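## Task

Press the lid of tip box C16 shut so that it latches, while the remaining two lids stay fully open and every box still rests flat within the locators of its holder plate. This must hold on its own after the robot has released everything and moved away.

## Robot and tools

Robot: two Doosan M1013 six-joint arms, left_arm and right_arm, each carrying a Robotiq 140 two-finger gripper with a wrist camera. Either arm may do the work; the idle one can be parked out of the way. Never let the arms collide or shove each other.

Scene frame: origin on the table top midway between the arms, +z up, +x pointing out over the table, left_arm on the +y side (the arm names are not image sides). Arm bases: left_arm at (+0.079, +0.498, 0) m, right_arm at (-0.093, -0.521, 0) m, each turned slightly about z. Holder plates H1, H2, H3 run from the robot's left to its right, each with a tip box sitting loose between locators. A box's ID is printed on a white sticker on its front wall. A lid latches once its front edge has been pushed fully down.

execute_actions(actions, pictures): actions is a list holding nothing, one action, or one wait. An empty list commands nothing and returns the state plus camera images. An action is {"rows": [...], "steps": n}: 1 to 15 rows, n from 4 to 15 (default 15), each step lasting 1/30 s; row k drives step k and the final row repeats for leftover steps. A wait is {"steps": n} with n up to 300, counted from the previous result, and your own reply time eats into it. Set pictures true to get images with an action. A refused call moves nothing.

Each row is one flat list of 18 numbers covering both arms: first left_arm's 9, then right_arm's 9. Per arm: six absolute joint target angles in radians, in the order waist, shoulder, elbow, forearm roll, wrist pitch, wrist roll (the same order as the Joint positions line), then gripper position, force_limit and speed, each a scale value in [-1, 1]. Joint targets are places to go, not offsets. Stated ranges: elbow -2.792 to 2.792, all other joints -6.283 to 6.283. A target more than 0.010 rad beyond a range end, and beyond the joint's last reported angle, gets the call refused; true ends may be off by 0.010 rad either way, and a target past one is clipped there, reported as "joint sent to its limit".

Gripper numbers: position +1 is fully open (140 mm), pads touch near -0.8, and -1 closes until blocked. force_limit maps roughly -1 to 14 N, 0 to 60 N, +1 to 107 N. speed maps about -1 to 30 mm/s, 0 to 140, +1 to 250. To leave a gripper untouched, resend its previous three numbers, since 0 is itself a command. After closing with -1, check object_status: 0 moving, 1 blocked while opening, 2 blocked while closing (a grip), 3 reached target or pads touching. To squeeze harder while status is 2, raise force_limit and change position by at least 0.01 (e.g. -1 to -0.98). position_measured is in counts, 3 open to 230 closed, not linear in mm. Fingers point along the gripper's +z and move along its y. The reported hand point sits between the closed pads; tips extend about 33 mm past it when closed and 9 mm when open, and move about 24 mm farther out while closing, so keep clearance above surfaces.

Motion: joint target speed is capped at 2.09 rad/s (waist, shoulder), 3.14 (elbow), 3.93 (wrist joints), with 0.3 s to accelerate, and an arm's joints are timed to finish together. Each step the sent target stays within 0.456 rad (waist, shoulder), 0.683 (elbow) or 0.854 (wrist joints) of the measured angle, and is scaled back if it would shift the hand over 70 mm from where it is. Between calls the arms keep heading to the last row sent until they settle or a step is HELD; further travel needs a new action. Four steps of every action run after its result is taken, during your reply.

Results: a state line per arm with end_effector_position (m), end_effector_quat_wxyz and linear/angular velocities in the scene frame; reported hand position can be off, more at long reach. Joint positions and Joint velocities (rad, rad/s) per arm; joint torques, which carry fixed offsets and noise and change at rest only with contact or load. HELD marks steps where your row was not fully applied; "joint command not followed" means a clearance check altered joint targets. MOTOR HOT warns of heating from holding loads; an OVER-TEMPERATURE FAULT brakes that arm until cool.

Faults: if contact torque reaches a joint's load limit (waist and shoulder 309, elbow 145, wrist joints 40.9 N m, held weight included) or an outside force on the arm or its load hits 144 N, that arm stops for 10 s, drops the rest of the call and yields. Press lids gently, avoid slamming, dropping or knocking anything, and never push or knock items off the table. Held parts may occasionally be pulled briefly.

zoom_image(camera, region): enlarged view of the latest image from cam_high, cam_low, cam_left_wrist or cam_right_wrist; region is [x0, y0, x1, y1] in pixels from the top-left, at most 504 by 504. All images are 504x504; calibration (K, distortion, T_world_to_cam) is supplied, with wrist camera poses computed from joint readings and small errors possible.

read_manual(section): returns only licence text ("licences"); no motion.

finished_scene(scene): ends the current scene (give its number) for good, reports whether the goal was met and gives the next goal. Before calling it, open the gripper, lift clear, and confirm the lid stays latched, the other lids open, and boxes seated. Replying with no tool call ends everything.

Each tool is called as name(argument=value, ...), one argument or row to a line, values as JSON.

## Session

execute_actions(
  actions=[],
)

Scene clock: 0.00 s of 7200.00 s.
left_arm: end_effector_position=(+0.4401, -0.2827, +0.3886) position_measured=3 object_status=3 end_effector_quat_wxyz=(+0.696, +0.067, -0.661, +0.271) end_effector_velocity=(+0.001, -0.000, -0.001) end_effector_angular_velocity=(-0.000, -0.000, +0.001) | right_arm: end_effector_position=(+0.6209, -0.5562, +0.1612) position_measured=3 object_status=3 end_effector_quat_wxyz=(-0.001, -0.371, +0.929, -0.023) end_effector_velocity=(-0.000, -0.000, +0.000) end_effector_angular_velocity=(+0.000, -0.000, -0.002)
Joint positions: left_arm=[-0.743  0.735  1.326 -1.537  1.885  3.889] | right_arm=[ 0.026  0.337  1.686 -0.047  1.1    3.896]
Joint velocities: left_arm=[ 0.     0.001 -0.001 -0.    -0.001  0.001] | right_arm=[-0.    -0.     0.     0.     0.     0.001]
Joint torques (N m, as the joint torque sensors report them, + toward a larger angle): no reading

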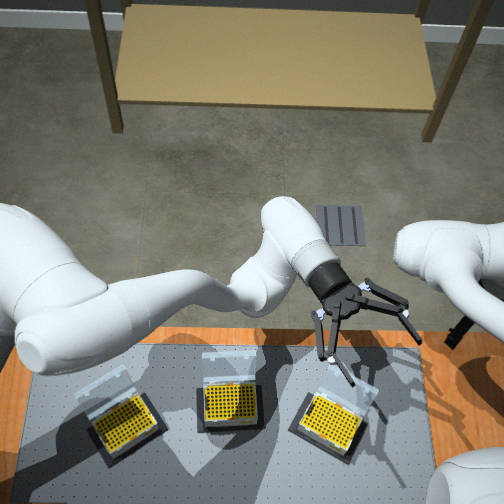

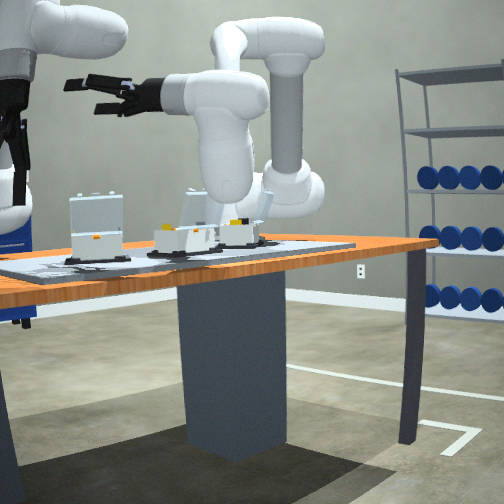

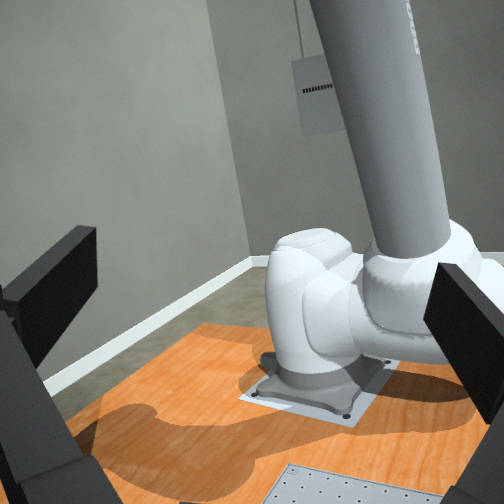

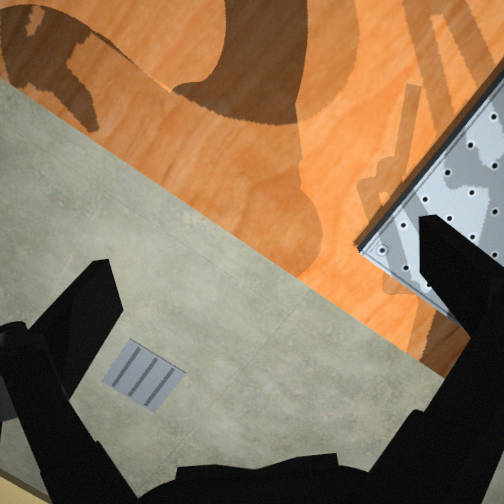

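zoom_image(
  camera="cam_high",
  region=[60, 340, 400, 490],
)

zoom_image(
  camera="cam_low",
  region=[50, 170, 300, 280],
)

Region (60, 340, 400, 490) of cam_high's 504x504 image, scaled by 1.482, with more detail than that image has; it fills the top 222 rows of this view, and the rest is white.

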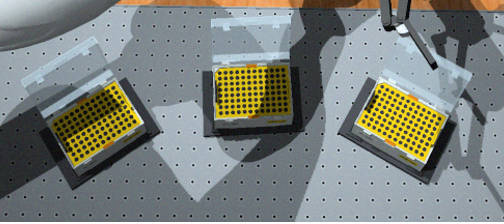

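Region (50, 170, 300, 280) of cam_low's 504x504 image, scaled by 2.016, with more detail than that image has; it fills the top 222 rows of this view, and the rest is white.

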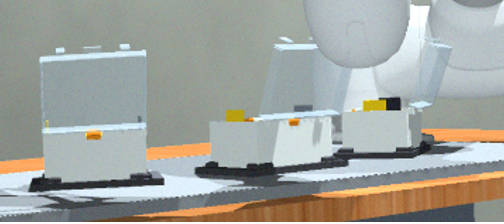

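execute_actions(
  actions=[
    {"rows":[[0.7,0.4,1.5,-1.537,1.885,3.889,1,0,0,0.026,0.337,1.686,-0.047,1.1,3.896,1,0,0]]},
  ],
)

execute_actions(
  actions=[
    {"rows":[[0.7,0.4,1.5,-1.537,1.885,3.889,1,0,0,0.9,-0.286,2.413,0,0.473,4.4,1,0,0]]},
  ],
)

execute_actions(
  actions=[
    {"steps":25},
  ],
  pictures=true,
)

Scene clock: 1.63 s of 7200.00 s.
left_arm: end_effector_position=(+0.5433, -0.1743, +0.4585) position_measured=3 object_status=3 end_effector_quat_wxyz=(+0.654, +0.111, -0.662, +0.349) end_effector_velocity=(+0.320, +0.373, +0.180) end_effector_angular_velocity=(-0.091, -0.127, +0.637) | right_arm: end_effector_position=(+0.6210, -0.5561, +0.1612) position_measured=3 object_status=3 end_effector_quat_wxyz=(-0.001, -0.370, +0.929, -0.023) end_effector_velocity=(-0.001, +0.000, -0.001) end_effector_angular_velocity=(+0.000, +0.003, -0.000)
Joint positions: left_arm=[-0.554  0.615  1.388 -1.537  1.885  3.889] | right_arm=[ 0.026  0.337  1.686 -0.047  1.1    3.896]
Joint velocities: left_arm=[ 0.638 -0.324  0.168 -0.001  0.001  0.   ] | right_arm=[0.    0.    0.001 0.    0.002 0.   ]
Joint torques (N m, as the joint torque sensors report them, + toward a larger angle): left_arm=[ -0.67 -89.33 -36.64  -2.     1.48   0.19] | right_arm=[ -1.17 -72.86 -36.01   3.79   0.21  -0.34]
Steps of this call (steps 1 to 38: nothing new was sent; steps 39 to 49: the first 11 steps of this action). Readings (joint positions | what the end effector reports):
39: left_arm=[-0.743 0.734 1.326 -1.537 1.885 3.889] | right_arm=[0.026 0.337 1.686 -0.047 1.100 3.896] | left_arm position_measured=3 object_status=3 | right_arm position_measured=3 object_status=3
40: left_arm=[-0.737 0.730 1.328 -1.537 1.885 3.889] | right_arm=[0.026 0.337 1.686 -0.047 1.100 3.896] | left_arm position_measured=3 object_status=3 | right_arm position_measured=3 object_status=3
42: left_arm=[-0.702 0.705 1.342 -1.537 1.885 3.889] | right_arm=[0.026 0.337 1.686 -0.047 1.100 3.896] | left_arm position_measured=3 object_status=3 | right_arm position_measured=3 object_status=3
46: left_arm=[-0.618 0.650 1.370 -1.537 1.885 3.889] | right_arm=[0.026 0.337 1.686 -0.047 1.100 3.896] | left_arm position_measured=3 object_status=3 | right_arm position_measured=3 object_status=3
49: the state above

Scene clock: 2.13 s of 7200.00 s.
left_arm: end_effector_position=(+0.6903, +0.0320, +0.5207) position_measured=3 object_status=3 end_effector_quat_wxyz=(+0.570, +0.203, -0.646, +0.465) end_effector_velocity=(+0.251, +0.440, +0.077) end_effector_angular_velocity=(-0.020, -0.072, +0.688) | right_arm: end_effector_position=(+0.5324, -0.4211, +0.1603) position_measured=3 object_status=3 end_effector_quat_wxyz=(+0.083, -0.371, +0.924, -0.035) end_effector_velocity=(-0.312, +0.405, +0.058) end_effector_angular_velocity=(+0.204, -0.549, +0.165)
Joint positions: left_arm=[-0.216  0.496  1.45  -1.537  1.885  3.889] | right_arm=[ 0.22   0.143  1.949 -0.03   0.87   4.081]
Joint velocities: left_arm=[ 0.687 -0.156  0.082  0.    -0.001  0.001] | right_arm=[ 0.669 -0.666  0.735  0.047 -0.626  0.505]
Joint torques (N m, as the joint torque sensors report them, + toward a larger angle): left_arm=[ -1.46 -79.97 -36.77  -1.71   1.61   0.01] | right_arm=[ -6.66 -59.75 -35.21   3.35   0.34  -0.55]
Steps of this call (steps 1 to 4: the last 4 steps of your previous action; steps 5 to 15: the first 11 steps of this action). Readings (joint positions | what the end effector reports):
5: left_arm=[-0.444 0.565 1.414 -1.537 1.885 3.889] | right_arm=[0.027 0.336 1.687 -0.047 1.100 3.897] | left_arm position_measured=3 object_status=3 | right_arm position_measured=3 object_status=3
6: left_arm=[-0.422 0.557 1.418 -1.537 1.885 3.889] | right_arm=[0.032 0.331 1.696 -0.046 1.091 3.904] | left_arm position_measured=3 object_status=3 | right_arm position_measured=3 object_status=3
8: left_arm=[-0.377 0.541 1.426 -1.537 1.885 3.889] | right_arm=[0.067 0.296 1.749 -0.043 1.043 3.942] | left_arm position_measured=3 object_status=3 | right_arm position_measured=3 object_status=3
12: left_arm=[-0.285 0.513 1.441 -1.537 1.885 3.889] | right_arm=[0.154 0.210 1.871 -0.035 0.938 4.027] | left_arm position_measured=3 object_status=3 | right_arm position_measured=3 object_status=3
15: the state above

Scene clock: 2.97 s of 7200.00 s.
left_arm: end_effector_position=(+0.8133, +0.4390, +0.5556) position_measured=3 object_status=3 end_effector_quat_wxyz=(+0.399, +0.374, -0.569, +0.614) end_effector_velocity=(+0.019, +0.508, +0.022) end_effector_angular_velocity=(+0.008, -0.022, +0.702) | right_arm: end_effector_position=(+0.2254, -0.1643, +0.1681) position_measured=3 object_status=3 end_effector_quat_wxyz=(+0.255, -0.502, +0.824, +0.058) end_effector_velocity=(-0.272, +0.096, -0.017) end_effector_angular_velocity=(+0.262, -0.090, +0.339)
Joint positions: left_arm=[ 0.372  0.423  1.488 -1.537  1.885  3.889] | right_arm=[ 0.875 -0.272  2.398 -0.001  0.486  4.39 ]
Joint velocities: left_arm=[ 0.702 -0.049  0.026  0.001  0.     0.   ] | right_arm=[ 0.535 -0.292  0.313  0.02  -0.268  0.215]
Joint torques (N m, as the joint torque sensors report them, + toward a larger angle): left_arm=[  2.66 -81.28 -38.44  -1.84   1.28   0.33] | right_arm=[-15.31   6.36 -42.55   3.98  -1.1   -0.32]
Kept back: nothing.
Steps of this call (steps 1 to 4: the last 4 steps of your previous action; steps 5 to 25: the robot went on to your last target). Readings (joint positions | what the end effector reports):
1: left_arm=[-0.193 0.491 1.453 -1.537 1.885 3.889] | right_arm=[0.243 0.121 1.974 -0.028 0.849 4.098] | left_arm position_measured=3 object_status=3 | right_arm position_measured=3 object_status=3
2: left_arm=[-0.170 0.486 1.455 -1.537 1.885 3.889] | right_arm=[0.266 0.099 1.997 -0.027 0.829 4.114] | left_arm position_measured=3 object_status=3 | right_arm position_measured=3 object_status=3
4: left_arm=[-0.123 0.477 1.460 -1.537 1.885 3.889] | right_arm=[0.313 0.058 2.042 -0.024 0.791 4.145] | left_arm position_measured=3 object_status=3 | right_arm position_measured=3 object_status=3
8: left_arm=[-0.029 0.461 1.468 -1.537 1.885 3.889] | right_arm=[0.413 -0.016 2.121 -0.019 0.723 4.199] | left_arm position_measured=3 object_status=3 | right_arm position_measured=3 object_status=3
25: the state above
camera_calibration (this result's frames):
cam_left_wrist: T_world_to_cam=[[-0.948581, -0.0625334, -0.310297, 0.977527], [0.278106, 0.30351, -0.911339, 0.155717], [0.151167, -0.950774, -0.270513, 0.623966], [0, 0, 0, 1]] pos_world=[0.789634, 0.607117, 0.614026]
cam_right_wrist: T_world_to_cam=[[-0.786192, 0.605964, -0.121283, 0.302468], [0.316383, 0.563258, 0.76331, -0.100731], [0.530852, 0.561736, -0.634546, 0.264852], [0, 0, 0, 1]] pos_world=[0.12907, -0.275325, 0.281634]

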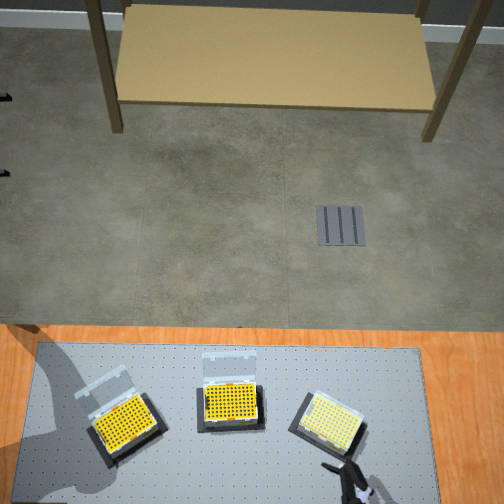

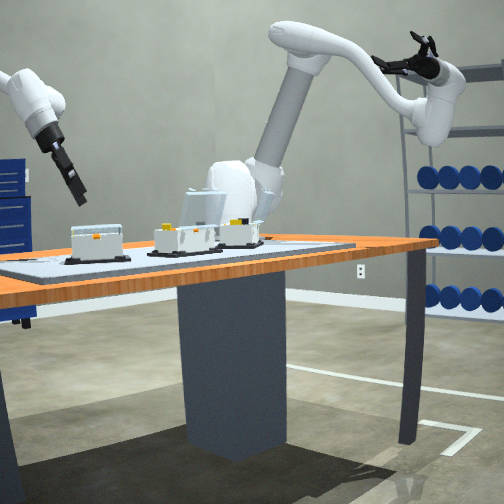

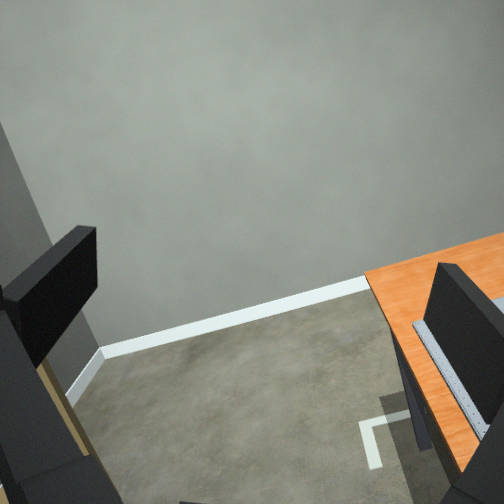

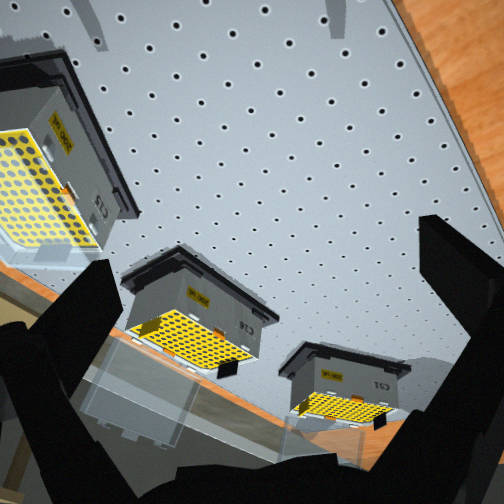

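zoom_image(
  camera="cam_right_wrist",
  region=[0, 120, 420, 460],
)

zoom_image(
  camera="cam_low",
  region=[50, 180, 220, 280],
)

zoom_image(
  camera="cam_high",
  region=[180, 340, 400, 500],
)

Region (0, 120, 420, 460) of cam_right_wrist's 504x504 image, scaled by 1.200, with more detail than that image has; it fills the top 408 rows of this view, and the rest is white.

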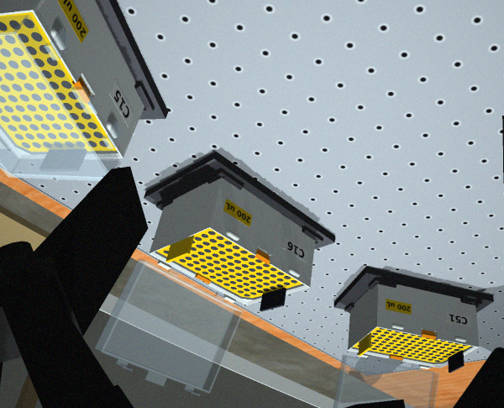

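Region (50, 180, 220, 280) of cam_low's 504x504 image, scaled by 2.965, with more detail than that image has; it fills the top 296 rows of this view, and the rest is white.

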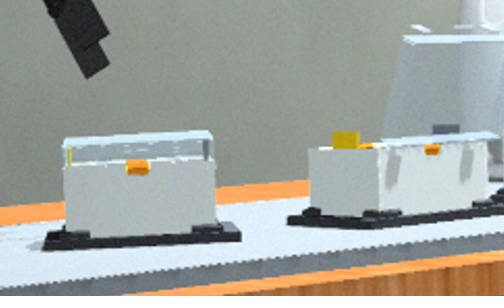

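Region (180, 340, 400, 500) of cam_high's 504x504 image, scaled by 2.291, with more detail than that image has; it fills the top 367 rows of this view, and the rest is white.

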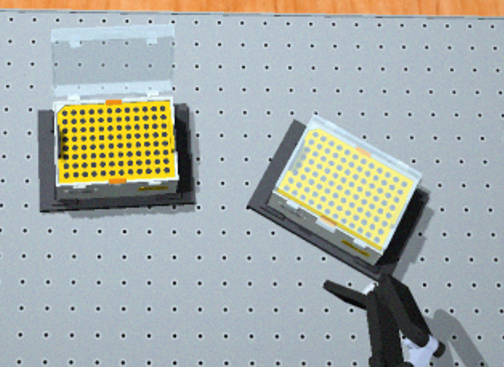

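zoom_image(
  camera="cam_right_wrist",
  region=[0, 130, 160, 290],
)

zoom_image(
  camera="cam_low",
  region=[60, 215, 140, 270],
)

Region (0, 130, 160, 290) of cam_right_wrist's 504x504 image, scaled by 3.150, with more detail than that image has.

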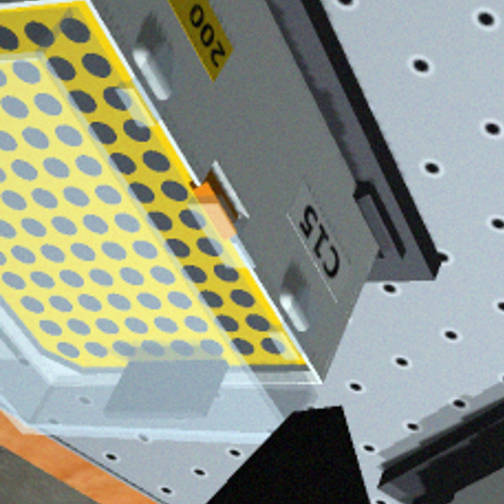

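Region (60, 215, 140, 270) of cam_low's 504x504 image, scaled by 6.300, with more detail than that image has; it fills the top 346 rows of this view, and the rest is white.

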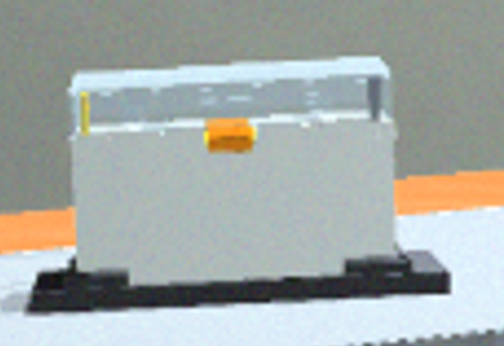

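execute_actions(
  actions=[
    {"rows":[[0.7,0.4,1.5,-1.537,1.885,3.889,1,0,0,0.8,-0.286,2.1,0,0.8,5.0,1,0,0]]},
  ],
)

execute_actions(
  actions=[
    {"rows":[[0.7,0.4,1.5,-1.537,1.885,3.889,1,0,0,0.647,0.165,1.833,0,1.144,5.8,1,0,0]]},
  ],
)

execute_actions(
  actions=[
    {"steps":30},
  ],
  pictures=true,
)

Scene clock: 4.47 s of 7200.00 s.
left_arm: end_effector_position=(+0.7842, +0.6720, +0.5659) position_measured=3 object_status=3 end_effector_quat_wxyz=(+0.290, +0.459, -0.504, +0.671) end_effector_velocity=(-0.001, -0.001, +0.002) end_effector_angular_velocity=(+0.001, -0.003, -0.001) | right_arm: end_effector_position=(+0.2794, -0.1491, +0.2862) position_measured=3 object_status=3 end_effector_quat_wxyz=(+0.238, -0.273, +0.926, +0.110) end_effector_velocity=(+0.194, -0.009, +0.419) end_effector_angular_velocity=(+0.558, +0.527, -1.562)
Joint positions: left_arm=[ 0.7    0.4    1.5   -1.537  1.885  3.889] | right_arm=[ 0.824 -0.286  2.174  0.     0.722  4.858]
Joint velocities: left_arm=[-0.    -0.002 -0.    -0.001  0.001  0.001] | right_arm=[-0.256 -0.    -0.797 -0.     0.825  1.515]
Joint torques (N m, as the joint torque sensors report them, + toward a larger angle): left_arm=[  3.42 -72.88 -38.35  -1.89   1.15   0.41] | right_arm=[  0.69 -12.86 -37.26   3.95  -0.45  -0.96]
Steps of this call (steps 1 to 30: the robot went on to your last target; steps 31 to 34: nothing new was sent; steps 35 to 45: the first 11 steps of this action). Readings (joint positions | what the end effector reports):
35: left_arm=[0.700 0.400 1.500 -1.537 1.885 3.889] | right_arm=[0.900 -0.286 2.413 0.000 0.473 4.402] | left_arm position_measured=3 object_status=3 | right_arm position_measured=3 object_status=3
36: left_arm=[0.700 0.400 1.500 -1.537 1.885 3.889] | right_arm=[0.898 -0.286 2.407 0.000 0.479 4.413] | left_arm position_measured=3 object_status=3 | right_arm position_measured=3 object_status=3
38: left_arm=[0.700 0.400 1.500 -1.537 1.885 3.889] | right_arm=[0.887 -0.286 2.372 0.000 0.516 4.480] | left_arm position_measured=3 object_status=3 | right_arm position_measured=3 object_status=3
42: left_arm=[0.700 0.400 1.500 -1.537 1.885 3.889] | right_arm=[0.850 -0.286 2.257 0.000 0.635 4.698] | left_arm position_measured=3 object_status=3 | right_arm position_measured=3 object_status=3
45: the state above

Scene clock: 4.97 s of 7200.00 s.
left_arm: end_effector_position=(+0.7842, +0.6720, +0.5659) position_measured=3 object_status=3 end_effector_quat_wxyz=(+0.290, +0.459, -0.504, +0.671) end_effector_velocity=(+0.000, -0.000, -0.000) end_effector_angular_velocity=(+0.000, -0.000, -0.001) | right_arm: end_effector_position=(+0.3750, -0.1620, +0.2480) position_measured=3 object_status=3 end_effector_quat_wxyz=(+0.070, +0.106, +0.990, +0.060) end_effector_velocity=(+0.265, -0.075, -0.313) end_effector_angular_velocity=(-0.415, +1.220, -2.183)
Joint positions: left_arm=[ 0.7    0.4    1.5   -1.537  1.885  3.889] | right_arm=[0.7   0.007 1.925 0.    1.025 5.522]
Joint velocities: left_arm=[-0.001  0.001 -0.001  0.     0.     0.   ] | right_arm=[-0.358  1.063 -0.618 -0.     0.797  1.857]
Joint torques (N m, as the joint torque sensors report them, + toward a larger angle): left_arm=[  2.11 -72.8  -38.34  -2.07   1.14   0.17] | right_arm=[  0.93 -37.05 -37.27   3.79   0.33  -0.2 ]
Steps of this call (steps 1 to 4: the last 4 steps of your previous action; steps 5 to 15: the first 11 steps of this action). Readings (joint positions | what the end effector reports):
5: left_arm=[0.700 0.400 1.500 -1.537 1.885 3.889] | right_arm=[0.800 -0.285 2.100 0.000 0.800 5.000] | left_arm position_measured=3 object_status=3 | right_arm position_measured=3 object_status=3
6: left_arm=[0.700 0.400 1.500 -1.537 1.885 3.889] | right_arm=[0.797 -0.280 2.095 0.000 0.806 5.014] | left_arm position_measured=3 object_status=3 | right_arm position_measured=3 object_status=3
8: left_arm=[0.700 0.400 1.500 -1.537 1.885 3.889] | right_arm=[0.785 -0.244 2.072 0.000 0.835 5.080] | left_arm position_measured=3 object_status=3 | right_arm position_measured=3 object_status=3
12: left_arm=[0.700 0.400 1.500 -1.537 1.885 3.889] | right_arm=[0.737 -0.102 1.989 0.000 0.943 5.331] | left_arm position_measured=3 object_status=3 | right_arm position_measured=3 object_status=3
15: the state above

Scene clock: 5.97 s of 7200.00 s.
left_arm: end_effector_position=(+0.7842, +0.6720, +0.5659) position_measured=3 object_status=3 end_effector_quat_wxyz=(+0.290, +0.459, -0.504, +0.671) end_effector_velocity=(+0.000, +0.000, -0.001) end_effector_angular_velocity=(+0.000, +0.000, +0.000) | right_arm: end_effector_position=(+0.4124, -0.1759, +0.1999) position_measured=3 object_status=3 end_effector_quat_wxyz=(-0.000, +0.269, +0.963, -0.000) end_effector_velocity=(+0.000, +0.000, +0.000) end_effector_angular_velocity=(-0.000, +0.000, +0.000)
Joint positions: left_arm=[ 0.7    0.4    1.5   -1.537  1.885  3.889] | right_arm=[0.647 0.165 1.833 0.    1.144 5.8  ]
Joint velocities: left_arm=[ 0.     0.001  0.     0.001 -0.     0.001] | right_arm=[ 0.     0.    -0.001 -0.     0.001 -0.   ]
Joint torques (N m, as the joint torque sensors report them, + toward a larger angle): left_arm=[  2.57 -73.17 -38.87  -1.97   1.31   0.29] | right_arm=[ -0.47 -56.22 -37.18   4.01   0.35  -0.33]
Kept back: nothing.
Steps of this call (steps 1 to 4: the last 4 steps of your previous action; steps 5 to 30: the robot went on to your last target). Readings (joint positions | what the end effector reports):
1: left_arm=[0.700 0.400 1.500 -1.537 1.885 3.889] | right_arm=[0.688 0.043 1.904 0.000 1.052 5.585] | left_arm position_measured=3 object_status=3 | right_arm position_measured=3 object_status=3
2: left_arm=[0.700 0.400 1.500 -1.537 1.885 3.889] | right_arm=[0.677 0.077 1.885 0.000 1.077 5.645] | left_arm position_measured=3 object_status=3 | right_arm position_measured=3 object_status=3
4: left_arm=[0.700 0.400 1.500 -1.537 1.885 3.889] | right_arm=[0.658 0.132 1.853 0.000 1.119 5.741] | left_arm position_measured=3 object_status=3 | right_arm position_measured=3 object_status=3
8: left_arm=[0.700 0.400 1.500 -1.537 1.885 3.889] | right_arm=[0.647 0.165 1.833 0.000 1.144 5.800] | left_arm position_measured=3 object_status=3 | right_arm position_measured=3 object_status=3
30: the state above
All arms were judged still, so your last target was given up. Only a new action makes them travel on or press farther. Fingers that are still opening or closing keep moving.
camera_calibration (this result's frames):
cam_left_wrist: T_world_to_cam=[[-0.875191, -0.362475, -0.320394, 1.11742], [0.173601, 0.382855, -0.90735, 0.128888], [0.451557, -0.849726, -0.272145, 0.550151], [0, 0, 0, 1]] pos_world=[0.70716, 0.82317, 0.624684]
cam_right_wrist: T_world_to_cam=[[0.631204, 0.774928, -0.0326837, -0.11213], [0.734663, -0.583833, 0.345555, -0.468414], [0.248699, -0.242128, -0.937829, 0.227872], [0, 0, 0, 1]] pos_world=[0.358232, -0.131408, 0.371904]

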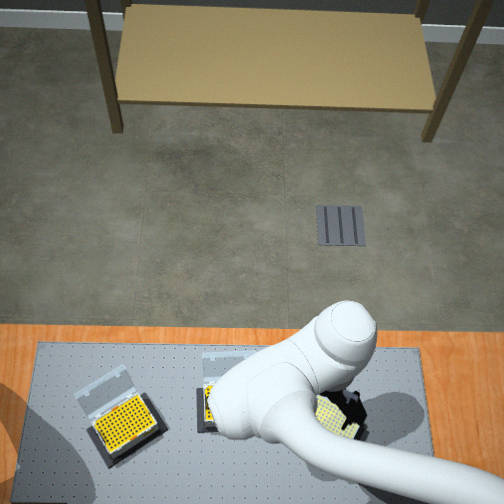

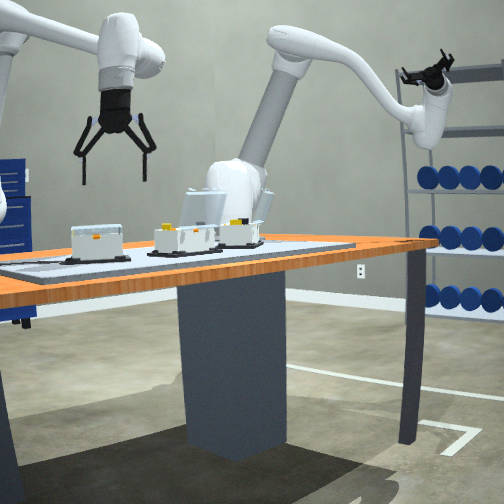

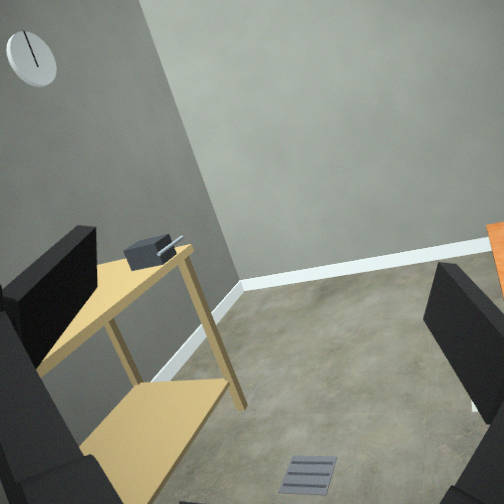

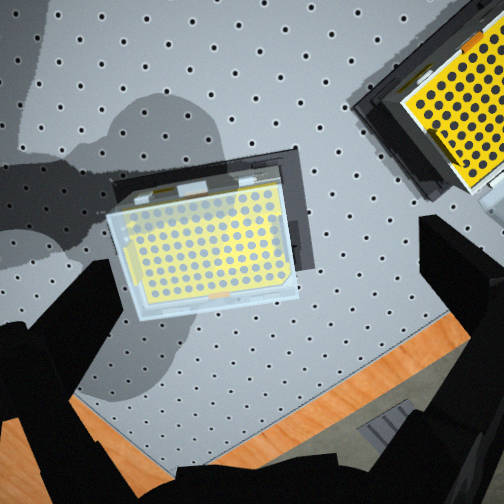

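execute_actions(
  actions=[
    {"rows":[[0.7,0.4,1.5,-1.537,1.885,3.889,1,0,0,0.602,0.14,1.93,0,1.07,5.718,1,0,0],[0.7,0.4,1.5,-1.537,1.885,3.889,1,0,0,0.602,0.14,1.93,0,1.07,5.718,1,0,0],[0.7,0.4,1.5,-1.537,1.885,3.889,1,0,0,0.602,0.14,1.93,0,1.07,5.718,1,0,0],[0.7,0.4,1.5,-1.537,1.885,3.889,1,0,0,0.602,0.14,1.93,0,1.07,5.718,1,0,0],[0.7,0.4,1.5,-1.537,1.885,3.889,1,0,0,0.602,0.14,1.93,0,1.07,5.718,1,0,0],[0.7,0.4,1.5,-1.537,1.885,3.889,1,0,0,0.602,0.14,1.93,0,1.07,5.718,1,0,0],[0.7,0.4,1.5,-1.537,1.885,3.889,1,0,0,0.602,0.16,1.961,0,1.021,5.718,1,0,0]]},
  ],
)

execute_actions(
  actions=[
    {"steps":8},
  ],
  pictures=true,
)

Scene clock: 7.00 s of 7200.00 s.
left_arm: end_effector_position=(+0.7842, +0.6720, +0.5659) position_measured=3 object_status=3 end_effector_quat_wxyz=(+0.290, +0.459, -0.504, +0.671) end_effector_velocity=(+0.000, +0.000, -0.001) end_effector_angular_velocity=(-0.000, +0.001, -0.000) | right_arm: end_effector_position=(+0.3964, -0.2159, +0.1406) position_measured=3 object_status=3 end_effector_quat_wxyz=(-0.000, +0.251, +0.968, -0.000) end_effector_velocity=(+0.003, +0.002, -0.024) end_effector_angular_velocity=(+0.006, -0.011, +0.001)
Joint positions: left_arm=[ 0.7    0.4    1.5   -1.537  1.885  3.889] | right_arm=[ 0.602  0.159  1.96  -0.     1.023  5.718]
Joint velocities: left_arm=[0.    0.001 0.    0.001 0.    0.   ] | right_arm=[ 0.     0.021  0.026  0.    -0.059 -0.   ]
Joint torques (N m, as the joint torque sensors report them, + toward a larger angle): left_arm=[  2.72 -74.86 -38.64  -1.81   1.24   0.01] | right_arm=[  1.33 -74.98 -48.09   4.97   0.57  -0.37]
Steps of this call (steps 1 to 20: nothing new was sent; steps 21 to 31: the first 11 steps of this action). Readings (joint positions | what the end effector reports):
21: left_arm=[0.700 0.400 1.500 -1.537 1.885 3.889] | right_arm=[0.646 0.165 1.834 -0.000 1.144 5.800] | left_arm position_measured=3 object_status=3 | right_arm position_measured=3 object_status=3
22: left_arm=[0.700 0.400 1.500 -1.537 1.885 3.889] | right_arm=[0.642 0.163 1.843 -0.000 1.137 5.792] | left_arm position_measured=3 object_status=3 | right_arm position_measured=3 object_status=3
24: left_arm=[0.700 0.400 1.500 -1.537 1.885 3.889] | right_arm=[0.620 0.150 1.892 -0.000 1.099 5.751] | left_arm position_measured=3 object_status=3 | right_arm position_measured=3 object_status=3
28: left_arm=[0.700 0.400 1.500 -1.537 1.885 3.889] | right_arm=[0.602 0.145 1.938 -0.000 1.056 5.719] | left_arm position_measured=3 object_status=3 | right_arm position_measured=3 object_status=3
31: the state above

Scene clock: 7.27 s of 7200.00 s.
left_arm: end_effector_position=(+0.7842, +0.6720, +0.5659) position_measured=3 object_status=3 end_effector_quat_wxyz=(+0.290, +0.459, -0.504, +0.671) end_effector_velocity=(-0.001, +0.000, +0.001) end_effector_angular_velocity=(-0.000, -0.001, -0.001) | right_arm: end_effector_position=(+0.3964, -0.2159, +0.1398) position_measured=3 object_status=3 end_effector_quat_wxyz=(-0.000, +0.251, +0.968, -0.000) end_effector_velocity=(-0.000, -0.000, -0.001) end_effector_angular_velocity=(-0.000, +0.001, -0.000)
Joint positions: left_arm=[ 0.7    0.4    1.5   -1.537  1.885  3.889] | right_arm=[ 0.602  0.16   1.961 -0.     1.021  5.718]
Joint velocities: left_arm=[ 0.001 -0.001 -0.    -0.     0.002 -0.001] | right_arm=[-0.     0.     0.001  0.001 -0.     0.   ]
Joint torques (N m, as the joint torque sensors report them, + toward a larger angle): left_arm=[  2.15 -72.41 -38.25  -1.97   1.36   0.31] | right_arm=[ -0.5  -52.68 -35.26   3.69   0.4   -0.39]
Kept back: nothing.
Steps of this call (steps 1 to 4: the last 4 steps of your previous action; steps 5 to 8: the robot went on to your last target). Readings (joint positions | what the end effector reports):
1: left_arm=[0.700 0.400 1.500 -1.537 1.885 3.889] | right_arm=[0.602 0.160 1.960 -0.000 1.022 5.718] | left_arm position_measured=3 object_status=3 | right_arm position_measured=3 object_status=3
2: left_arm=[0.700 0.400 1.500 -1.537 1.885 3.889] | right_arm=[0.602 0.160 1.961 -0.000 1.021 5.718] | left_arm position_measured=3 object_status=3 | right_arm position_measured=3 object_status=3
4: left_arm=[0.700 0.400 1.500 -1.537 1.885 3.889] | right_arm=[0.602 0.160 1.961 -0.000 1.021 5.718] | left_arm position_measured=3 object_status=3 | right_arm position_measured=3 object_status=3
8: the state above
camera_calibration (this result's frames):
cam_left_wrist: T_world_to_cam=[[-0.875191, -0.362475, -0.320394, 1.11742], [0.173601, 0.382855, -0.90735, 0.128888], [0.451557, -0.849726, -0.272145, 0.550151], [0, 0, 0, 1]] pos_world=[0.70716, 0.82317, 0.624684]
cam_right_wrist: T_world_to_cam=[[0.602074, 0.797773, -0.0326431, -0.0565679], [0.755759, -0.556225, 0.345605, -0.461583], [0.257558, -0.23275, -0.937812, 0.164304], [0, 0, 0, 1]] pos_world=[0.340586, -0.173374, 0.311766]

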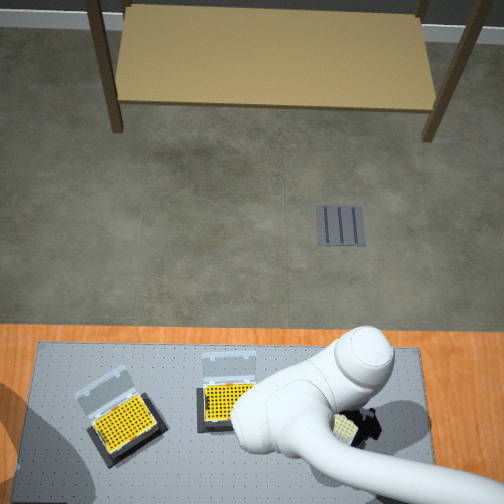

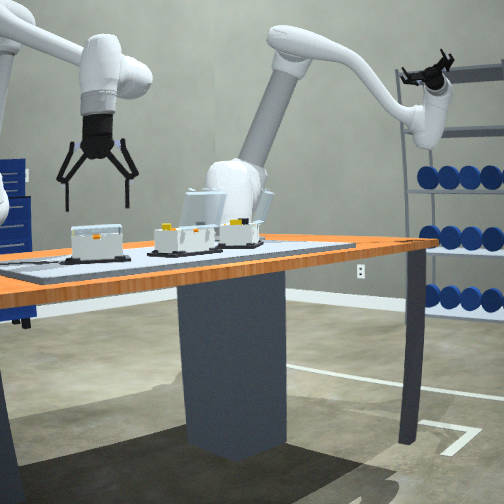

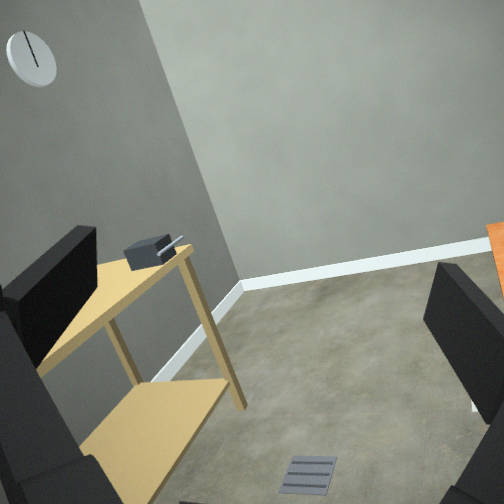

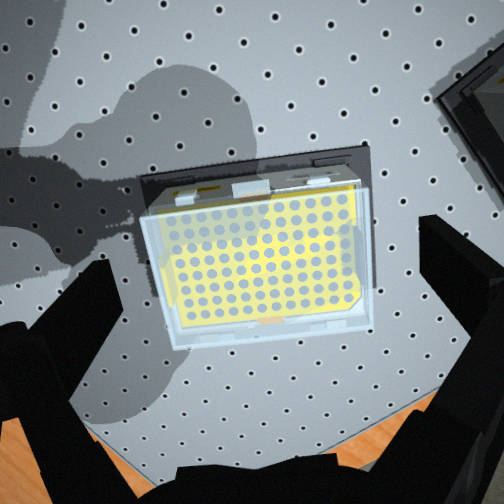

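execute_actions(
  actions=[
    {"rows":[[0.7,0.4,1.5,-1.537,1.885,3.889,1,0,0,0.602,0.2116,2.009,0,0.921,5.718,1,0,0]]},
  ],
)

execute_actions(
  actions=[
    {"rows":[[0.7,0.4,1.5,-1.537,1.885,3.889,1,0,0,0.602,0.2116,2.009,0,0.921,5.718,-1,-1,-0.5]]},
  ],
  pictures=true,
)

Scene clock: 7.80 s of 7200.00 s.
left_arm: end_effector_position=(+0.7842, +0.6720, +0.5659) position_measured=3 object_status=3 end_effector_quat_wxyz=(+0.290, +0.459, -0.504, +0.671) end_effector_velocity=(+0.001, -0.001, -0.001) end_effector_angular_velocity=(-0.001, +0.001, -0.001) | right_arm: end_effector_position=(+0.3966, -0.2157, +0.0880) position_measured=3 object_status=3 end_effector_quat_wxyz=(-0.000, +0.251, +0.968, +0.000) end_effector_velocity=(-0.000, -0.000, -0.001) end_effector_angular_velocity=(-0.001, -0.001, +0.001)
Joint positions: left_arm=[ 0.7    0.4    1.5   -1.537  1.885  3.889] | right_arm=[0.602 0.212 2.009 0.    0.921 5.718]
Joint velocities: left_arm=[-0.001  0.001  0.     0.    -0.     0.   ] | right_arm=[ 0.     0.     0.001 -0.001 -0.001  0.   ]
Joint torques (N m, as the joint torque sensors report them, + toward a larger angle): left_arm=[  3.44 -74.15 -38.77  -2.08   1.18  -0.06] | right_arm=[ -0.78 -54.64 -31.52   3.35   0.57  -0.43]
Steps of this call (steps 1 to 5: the robot went on to your last target; steps 6 to 16: the first 11 steps of this action). Readings (joint positions | what the end effector reports):
6: left_arm=[0.700 0.400 1.500 -1.537 1.885 3.889] | right_arm=[0.602 0.161 1.962 0.000 1.019 5.718] | left_arm position_measured=3 object_status=3 | right_arm position_measured=3 object_status=3
7: left_arm=[0.700 0.400 1.500 -1.537 1.885 3.889] | right_arm=[0.602 0.166 1.967 0.000 1.007 5.718] | left_arm position_measured=3 object_status=3 | right_arm position_measured=3 object_status=3
9: left_arm=[0.700 0.400 1.500 -1.537 1.885 3.889] | right_arm=[0.602 0.195 1.994 0.000 0.953 5.718] | left_arm position_measured=3 object_status=3 | right_arm position_measured=3 object_status=3
13: left_arm=[0.700 0.400 1.500 -1.537 1.885 3.889] | right_arm=[0.602 0.212 2.009 0.000 0.921 5.718] | left_arm position_measured=3 object_status=3 | right_arm position_measured=3 object_status=3
16: the state above

Scene clock: 8.30 s of 7200.00 s.
left_arm: end_effector_position=(+0.7842, +0.6720, +0.5659) position_measured=3 object_status=3 end_effector_quat_wxyz=(+0.290, +0.459, -0.504, +0.671) end_effector_velocity=(+0.001, +0.000, -0.001) end_effector_angular_velocity=(-0.000, -0.000, +0.000) | right_arm: end_effector_position=(+0.3964, -0.2160, +0.0878) position_measured=32 object_status=0 end_effector_quat_wxyz=(+0.000, +0.251, +0.968, -0.000) end_effector_velocity=(+0.001, +0.000, +0.000) end_effector_angular_velocity=(+0.001, -0.001, -0.000)
Joint positions: left_arm=[ 0.7    0.4    1.5   -1.537  1.885  3.889] | right_arm=[ 0.602  0.212  2.009 -0.     0.921  5.718]
Joint velocities: left_arm=[-0.001  0.001 -0.001 -0.001 -0.001  0.   ] | right_arm=[-0.     0.    -0.001  0.    -0.001  0.   ]
Joint torques (N m, as the joint torque sensors report them, + toward a larger angle): left_arm=[  2.45 -72.94 -38.73  -2.3    1.13   0.13] | right_arm=[  8.29 -50.57 -44.28   8.26  -8.35  -0.7 ]
Steps of this call (steps 1 to 4: the last 4 steps of your previous action; steps 5 to 15: the first 11 steps of this action). Readings (joint positions | what the end effector reports):
5: left_arm=[0.700 0.400 1.500 -1.537 1.885 3.889] | right_arm=[0.602 0.212 2.009 0.000 0.921 5.718] | left_arm position_measured=3 object_status=3 | right_arm position_measured=3 object_status=0
6: left_arm=[0.700 0.400 1.500 -1.537 1.885 3.889] | right_arm=[0.602 0.212 2.009 0.000 0.921 5.718] | left_arm position_measured=3 object_status=3 | right_arm position_measured=7 object_status=0
8: left_arm=[0.700 0.400 1.500 -1.537 1.885 3.889] | right_arm=[0.602 0.212 2.009 0.000 0.921 5.718] | left_arm position_measured=3 object_status=3 | right_arm position_measured=16 object_status=0
12: left_arm=[0.700 0.400 1.500 -1.537 1.885 3.889] | right_arm=[0.602 0.212 2.009 -0.000 0.921 5.718] | left_arm position_measured=3 object_status=3 | right_arm position_measured=32 object_status=0
15: the state above
camera_calibration (this result's frames):
cam_left_wrist: T_world_to_cam=[[-0.875191, -0.362475, -0.320394, 1.11742], [0.173601, 0.382855, -0.90735, 0.128888], [0.451557, -0.849726, -0.272145, 0.550151], [0, 0, 0, 1]] pos_world=[0.70716, 0.82317, 0.624684]
cam_right_wrist: T_world_to_cam=[[0.601921, 0.797884, -0.0327418, -0.0580341], [0.755799, -0.555978, 0.345913, -0.443702], [0.257795, -0.232959, -0.937695, 0.115342], [0, 0, 0, 1]] pos_world=[0.340547, -0.173514, 0.259738]

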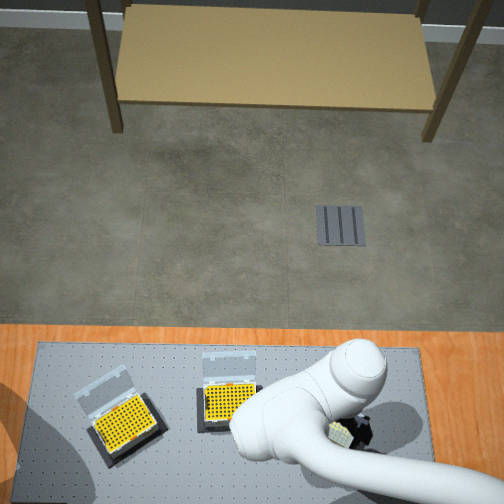

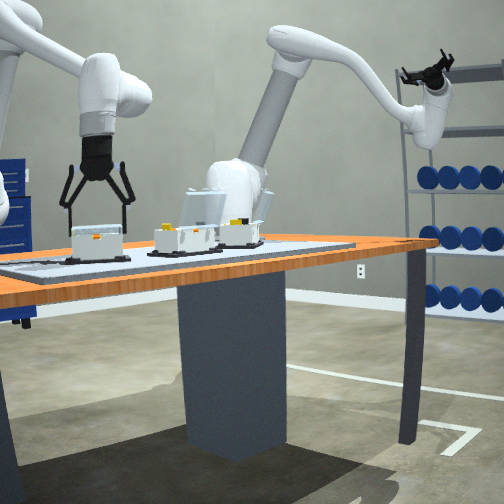

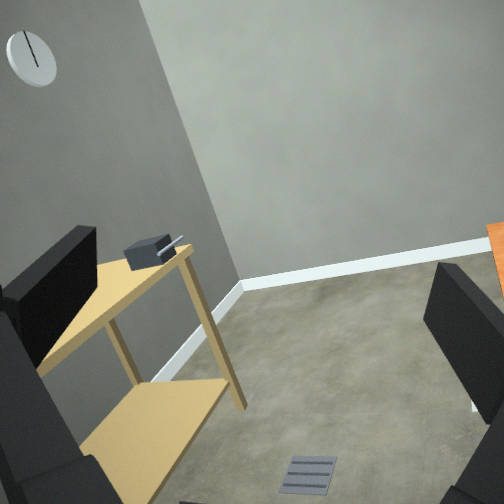

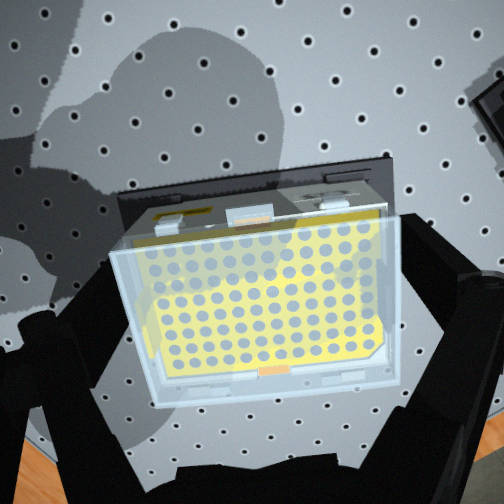

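execute_actions(
  actions=[],
)

zoom_image(
  camera="cam_low",
  region=[50, 180, 150, 270],
)

Scene clock: 8.50 s of 7200.00 s.
left_arm: end_effector_position=(+0.7842, +0.6720, +0.5659) position_measured=3 object_status=3 end_effector_quat_wxyz=(+0.290, +0.459, -0.504, +0.671) end_effector_velocity=(-0.000, +0.000, +0.001) end_effector_angular_velocity=(+0.001, -0.001, -0.000) | right_arm: end_effector_position=(+0.3965, -0.2159, +0.0879) position_measured=32 object_status=2 end_effector_quat_wxyz=(+0.000, +0.251, +0.968, -0.000) end_effector_velocity=(-0.000, +0.000, -0.000) end_effector_angular_velocity=(+0.001, +0.000, -0.001)
Joint positions: left_arm=[ 0.7    0.4    1.5   -1.537  1.885  3.889] | right_arm=[ 0.602  0.212  2.009 -0.     0.921  5.718]
Joint velocities: left_arm=[ 0.    -0.    -0.001  0.     0.001  0.   ] | right_arm=[-0.     0.     0.     0.001 -0.     0.   ]
Joint torques (N m, as the joint torque sensors report them, + toward a larger angle): left_arm=[  0.8  -74.19 -39.82  -1.93   1.06   0.51] | right_arm=[  9.17 -49.65 -46.45   8.76  -9.89  -0.74]
Kept back: nothing.
Steps of this call (steps 1 to 4: the last 4 steps of your previous action; steps 5 to 6: the robot went on to your last target). Readings (joint positions | what the end effector reports):
1: left_arm=[0.700 0.400 1.500 -1.537 1.885 3.889] | right_arm=[0.602 0.212 2.009 -0.000 0.921 5.718] | left_arm position_measured=3 object_status=3 | right_arm position_measured=32 object_status=0
2: left_arm=[0.700 0.400 1.500 -1.537 1.885 3.889] | right_arm=[0.602 0.212 2.009 -0.000 0.921 5.718] | left_arm position_measured=3 object_status=3 | right_arm position_measured=32 object_status=2
4: left_arm=[0.700 0.400 1.500 -1.537 1.885 3.889] | right_arm=[0.602 0.212 2.009 -0.000 0.921 5.718] | left_arm position_measured=3 object_status=3 | right_arm position_measured=32 object_status=2
6: the state above
camera_calibration (this result's frames):
cam_left_wrist: T_world_to_cam=[[-0.875191, -0.362475, -0.320395, 1.11742], [0.173601, 0.382855, -0.90735, 0.128888], [0.451557, -0.849725, -0.272145, 0.550151], [0, 0, 0, 1]] pos_world=[0.70716, 0.82317, 0.624684]
cam_right_wrist: T_world_to_cam=[[0.602079, 0.797779, -0.0323864, -0.0583493], [0.75565, -0.556246, 0.345808, -0.443736], [0.257864, -0.232676, -0.937746, 0.115502], [0, 0, 0, 1]] pos_world=[0.340656, -0.173402, 0.259869]

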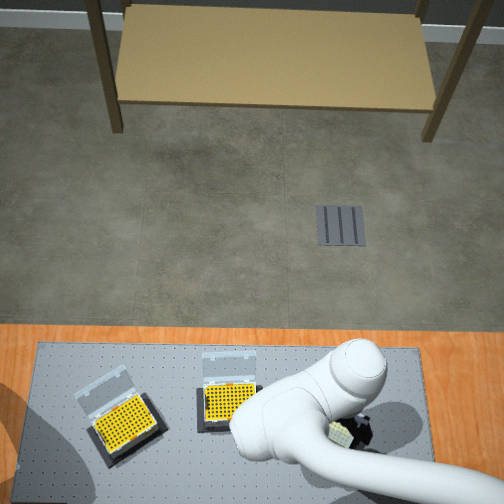

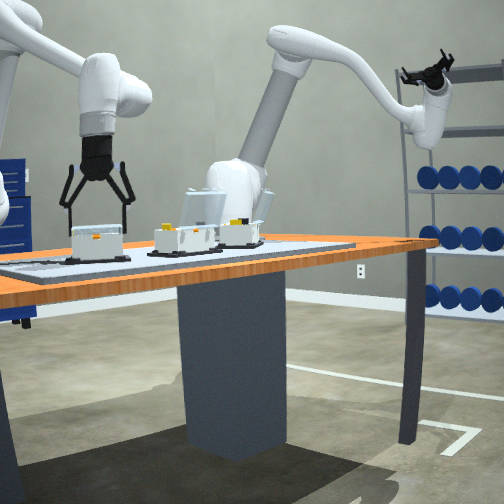

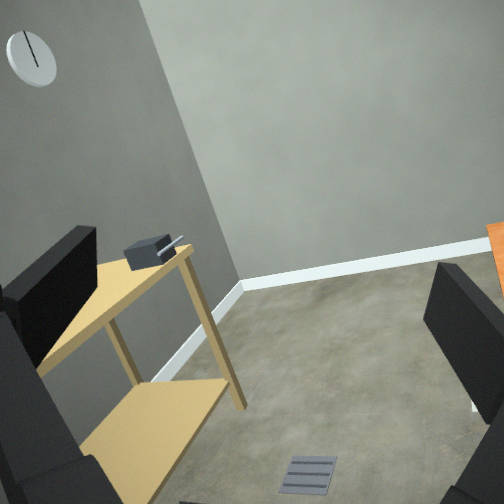

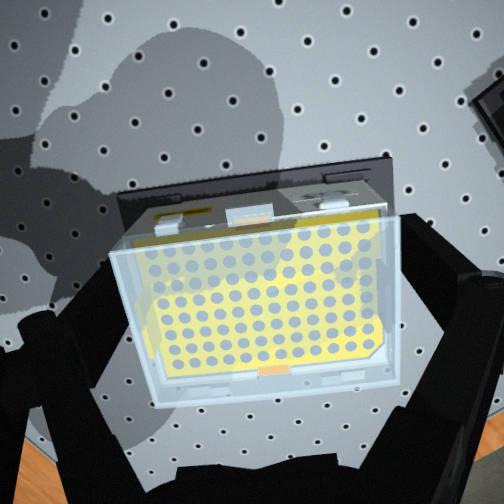

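Region (50, 180, 150, 270) of cam_low's 504x504 image, scaled by 5.040, with more detail than that image has; it fills the top 454 rows of this view, and the rest is white.

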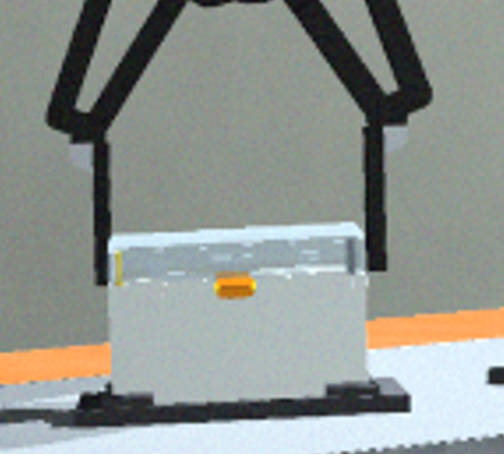

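execute_actions(
  actions=[
    {"rows":[[0.7,0.4,1.5,-1.537,1.885,3.889,1,0,0,0.598,0.2066,2.0155,0,0.9195,5.718,-0.98,-1,-0.5]]},
  ],
)

Scene clock: 9.10 s of 7200.00 s.
left_arm: end_effector_position=(+0.7842, +0.6720, +0.5659) position_measured=3 object_status=3 end_effector_quat_wxyz=(+0.290, +0.459, -0.504, +0.671) end_effector_velocity=(+0.000, -0.000, -0.001) end_effector_angular_velocity=(-0.001, +0.001, -0.001) | right_arm: end_effector_position=(+0.3947, -0.2192, +0.0879) position_measured=41 object_status=2 end_effector_quat_wxyz=(-0.000, +0.253, +0.967, +0.000) end_effector_velocity=(+0.000, -0.001, -0.000) end_effector_angular_velocity=(-0.003, -0.000, +0.002)
Joint positions: left_arm=[ 0.7    0.4    1.5   -1.537  1.885  3.889] | right_arm=[0.598 0.207 2.015 0.    0.919 5.718]
Joint velocities: left_arm=[-0.001  0.001  0.    -0.    -0.    -0.001] | right_arm=[-0.001 -0.     0.001 -0.003  0.    -0.001]
Joint torques (N m, as the joint torque sensors report them, + toward a larger angle): left_arm=[  1.75 -75.52 -38.91  -2.3    1.45   0.37] | right_arm=[ -2.3  -52.35 -24.2    1.53   4.36  -0.58]
Steps of this call (steps 1 to 7: the robot went on to your last target; steps 8 to 18: the first 11 steps of this action). Readings (joint positions | what the end effector reports):
8: left_arm=[0.700 0.400 1.500 -1.537 1.885 3.889] | right_arm=[0.602 0.211 2.009 0.000 0.921 5.718] | left_arm position_measured=3 object_status=3 | right_arm position_measured=32 object_status=0
9: left_arm=[0.700 0.400 1.500 -1.537 1.885 3.889] | right_arm=[0.600 0.209 2.012 0.000 0.921 5.718] | left_arm position_measured=3 object_status=3 | right_arm position_measured=32 object_status=0
11: left_arm=[0.700 0.400 1.500 -1.537 1.885 3.889] | right_arm=[0.599 0.207 2.015 0.001 0.919 5.718] | left_arm position_measured=3 object_status=3 | right_arm position_measured=41 object_status=0
15: left_arm=[0.700 0.400 1.500 -1.537 1.885 3.889] | right_arm=[0.598 0.207 2.015 0.001 0.919 5.718] | left_arm position_measured=3 object_status=3 | right_arm position_measured=41 object_status=2
18: the state above


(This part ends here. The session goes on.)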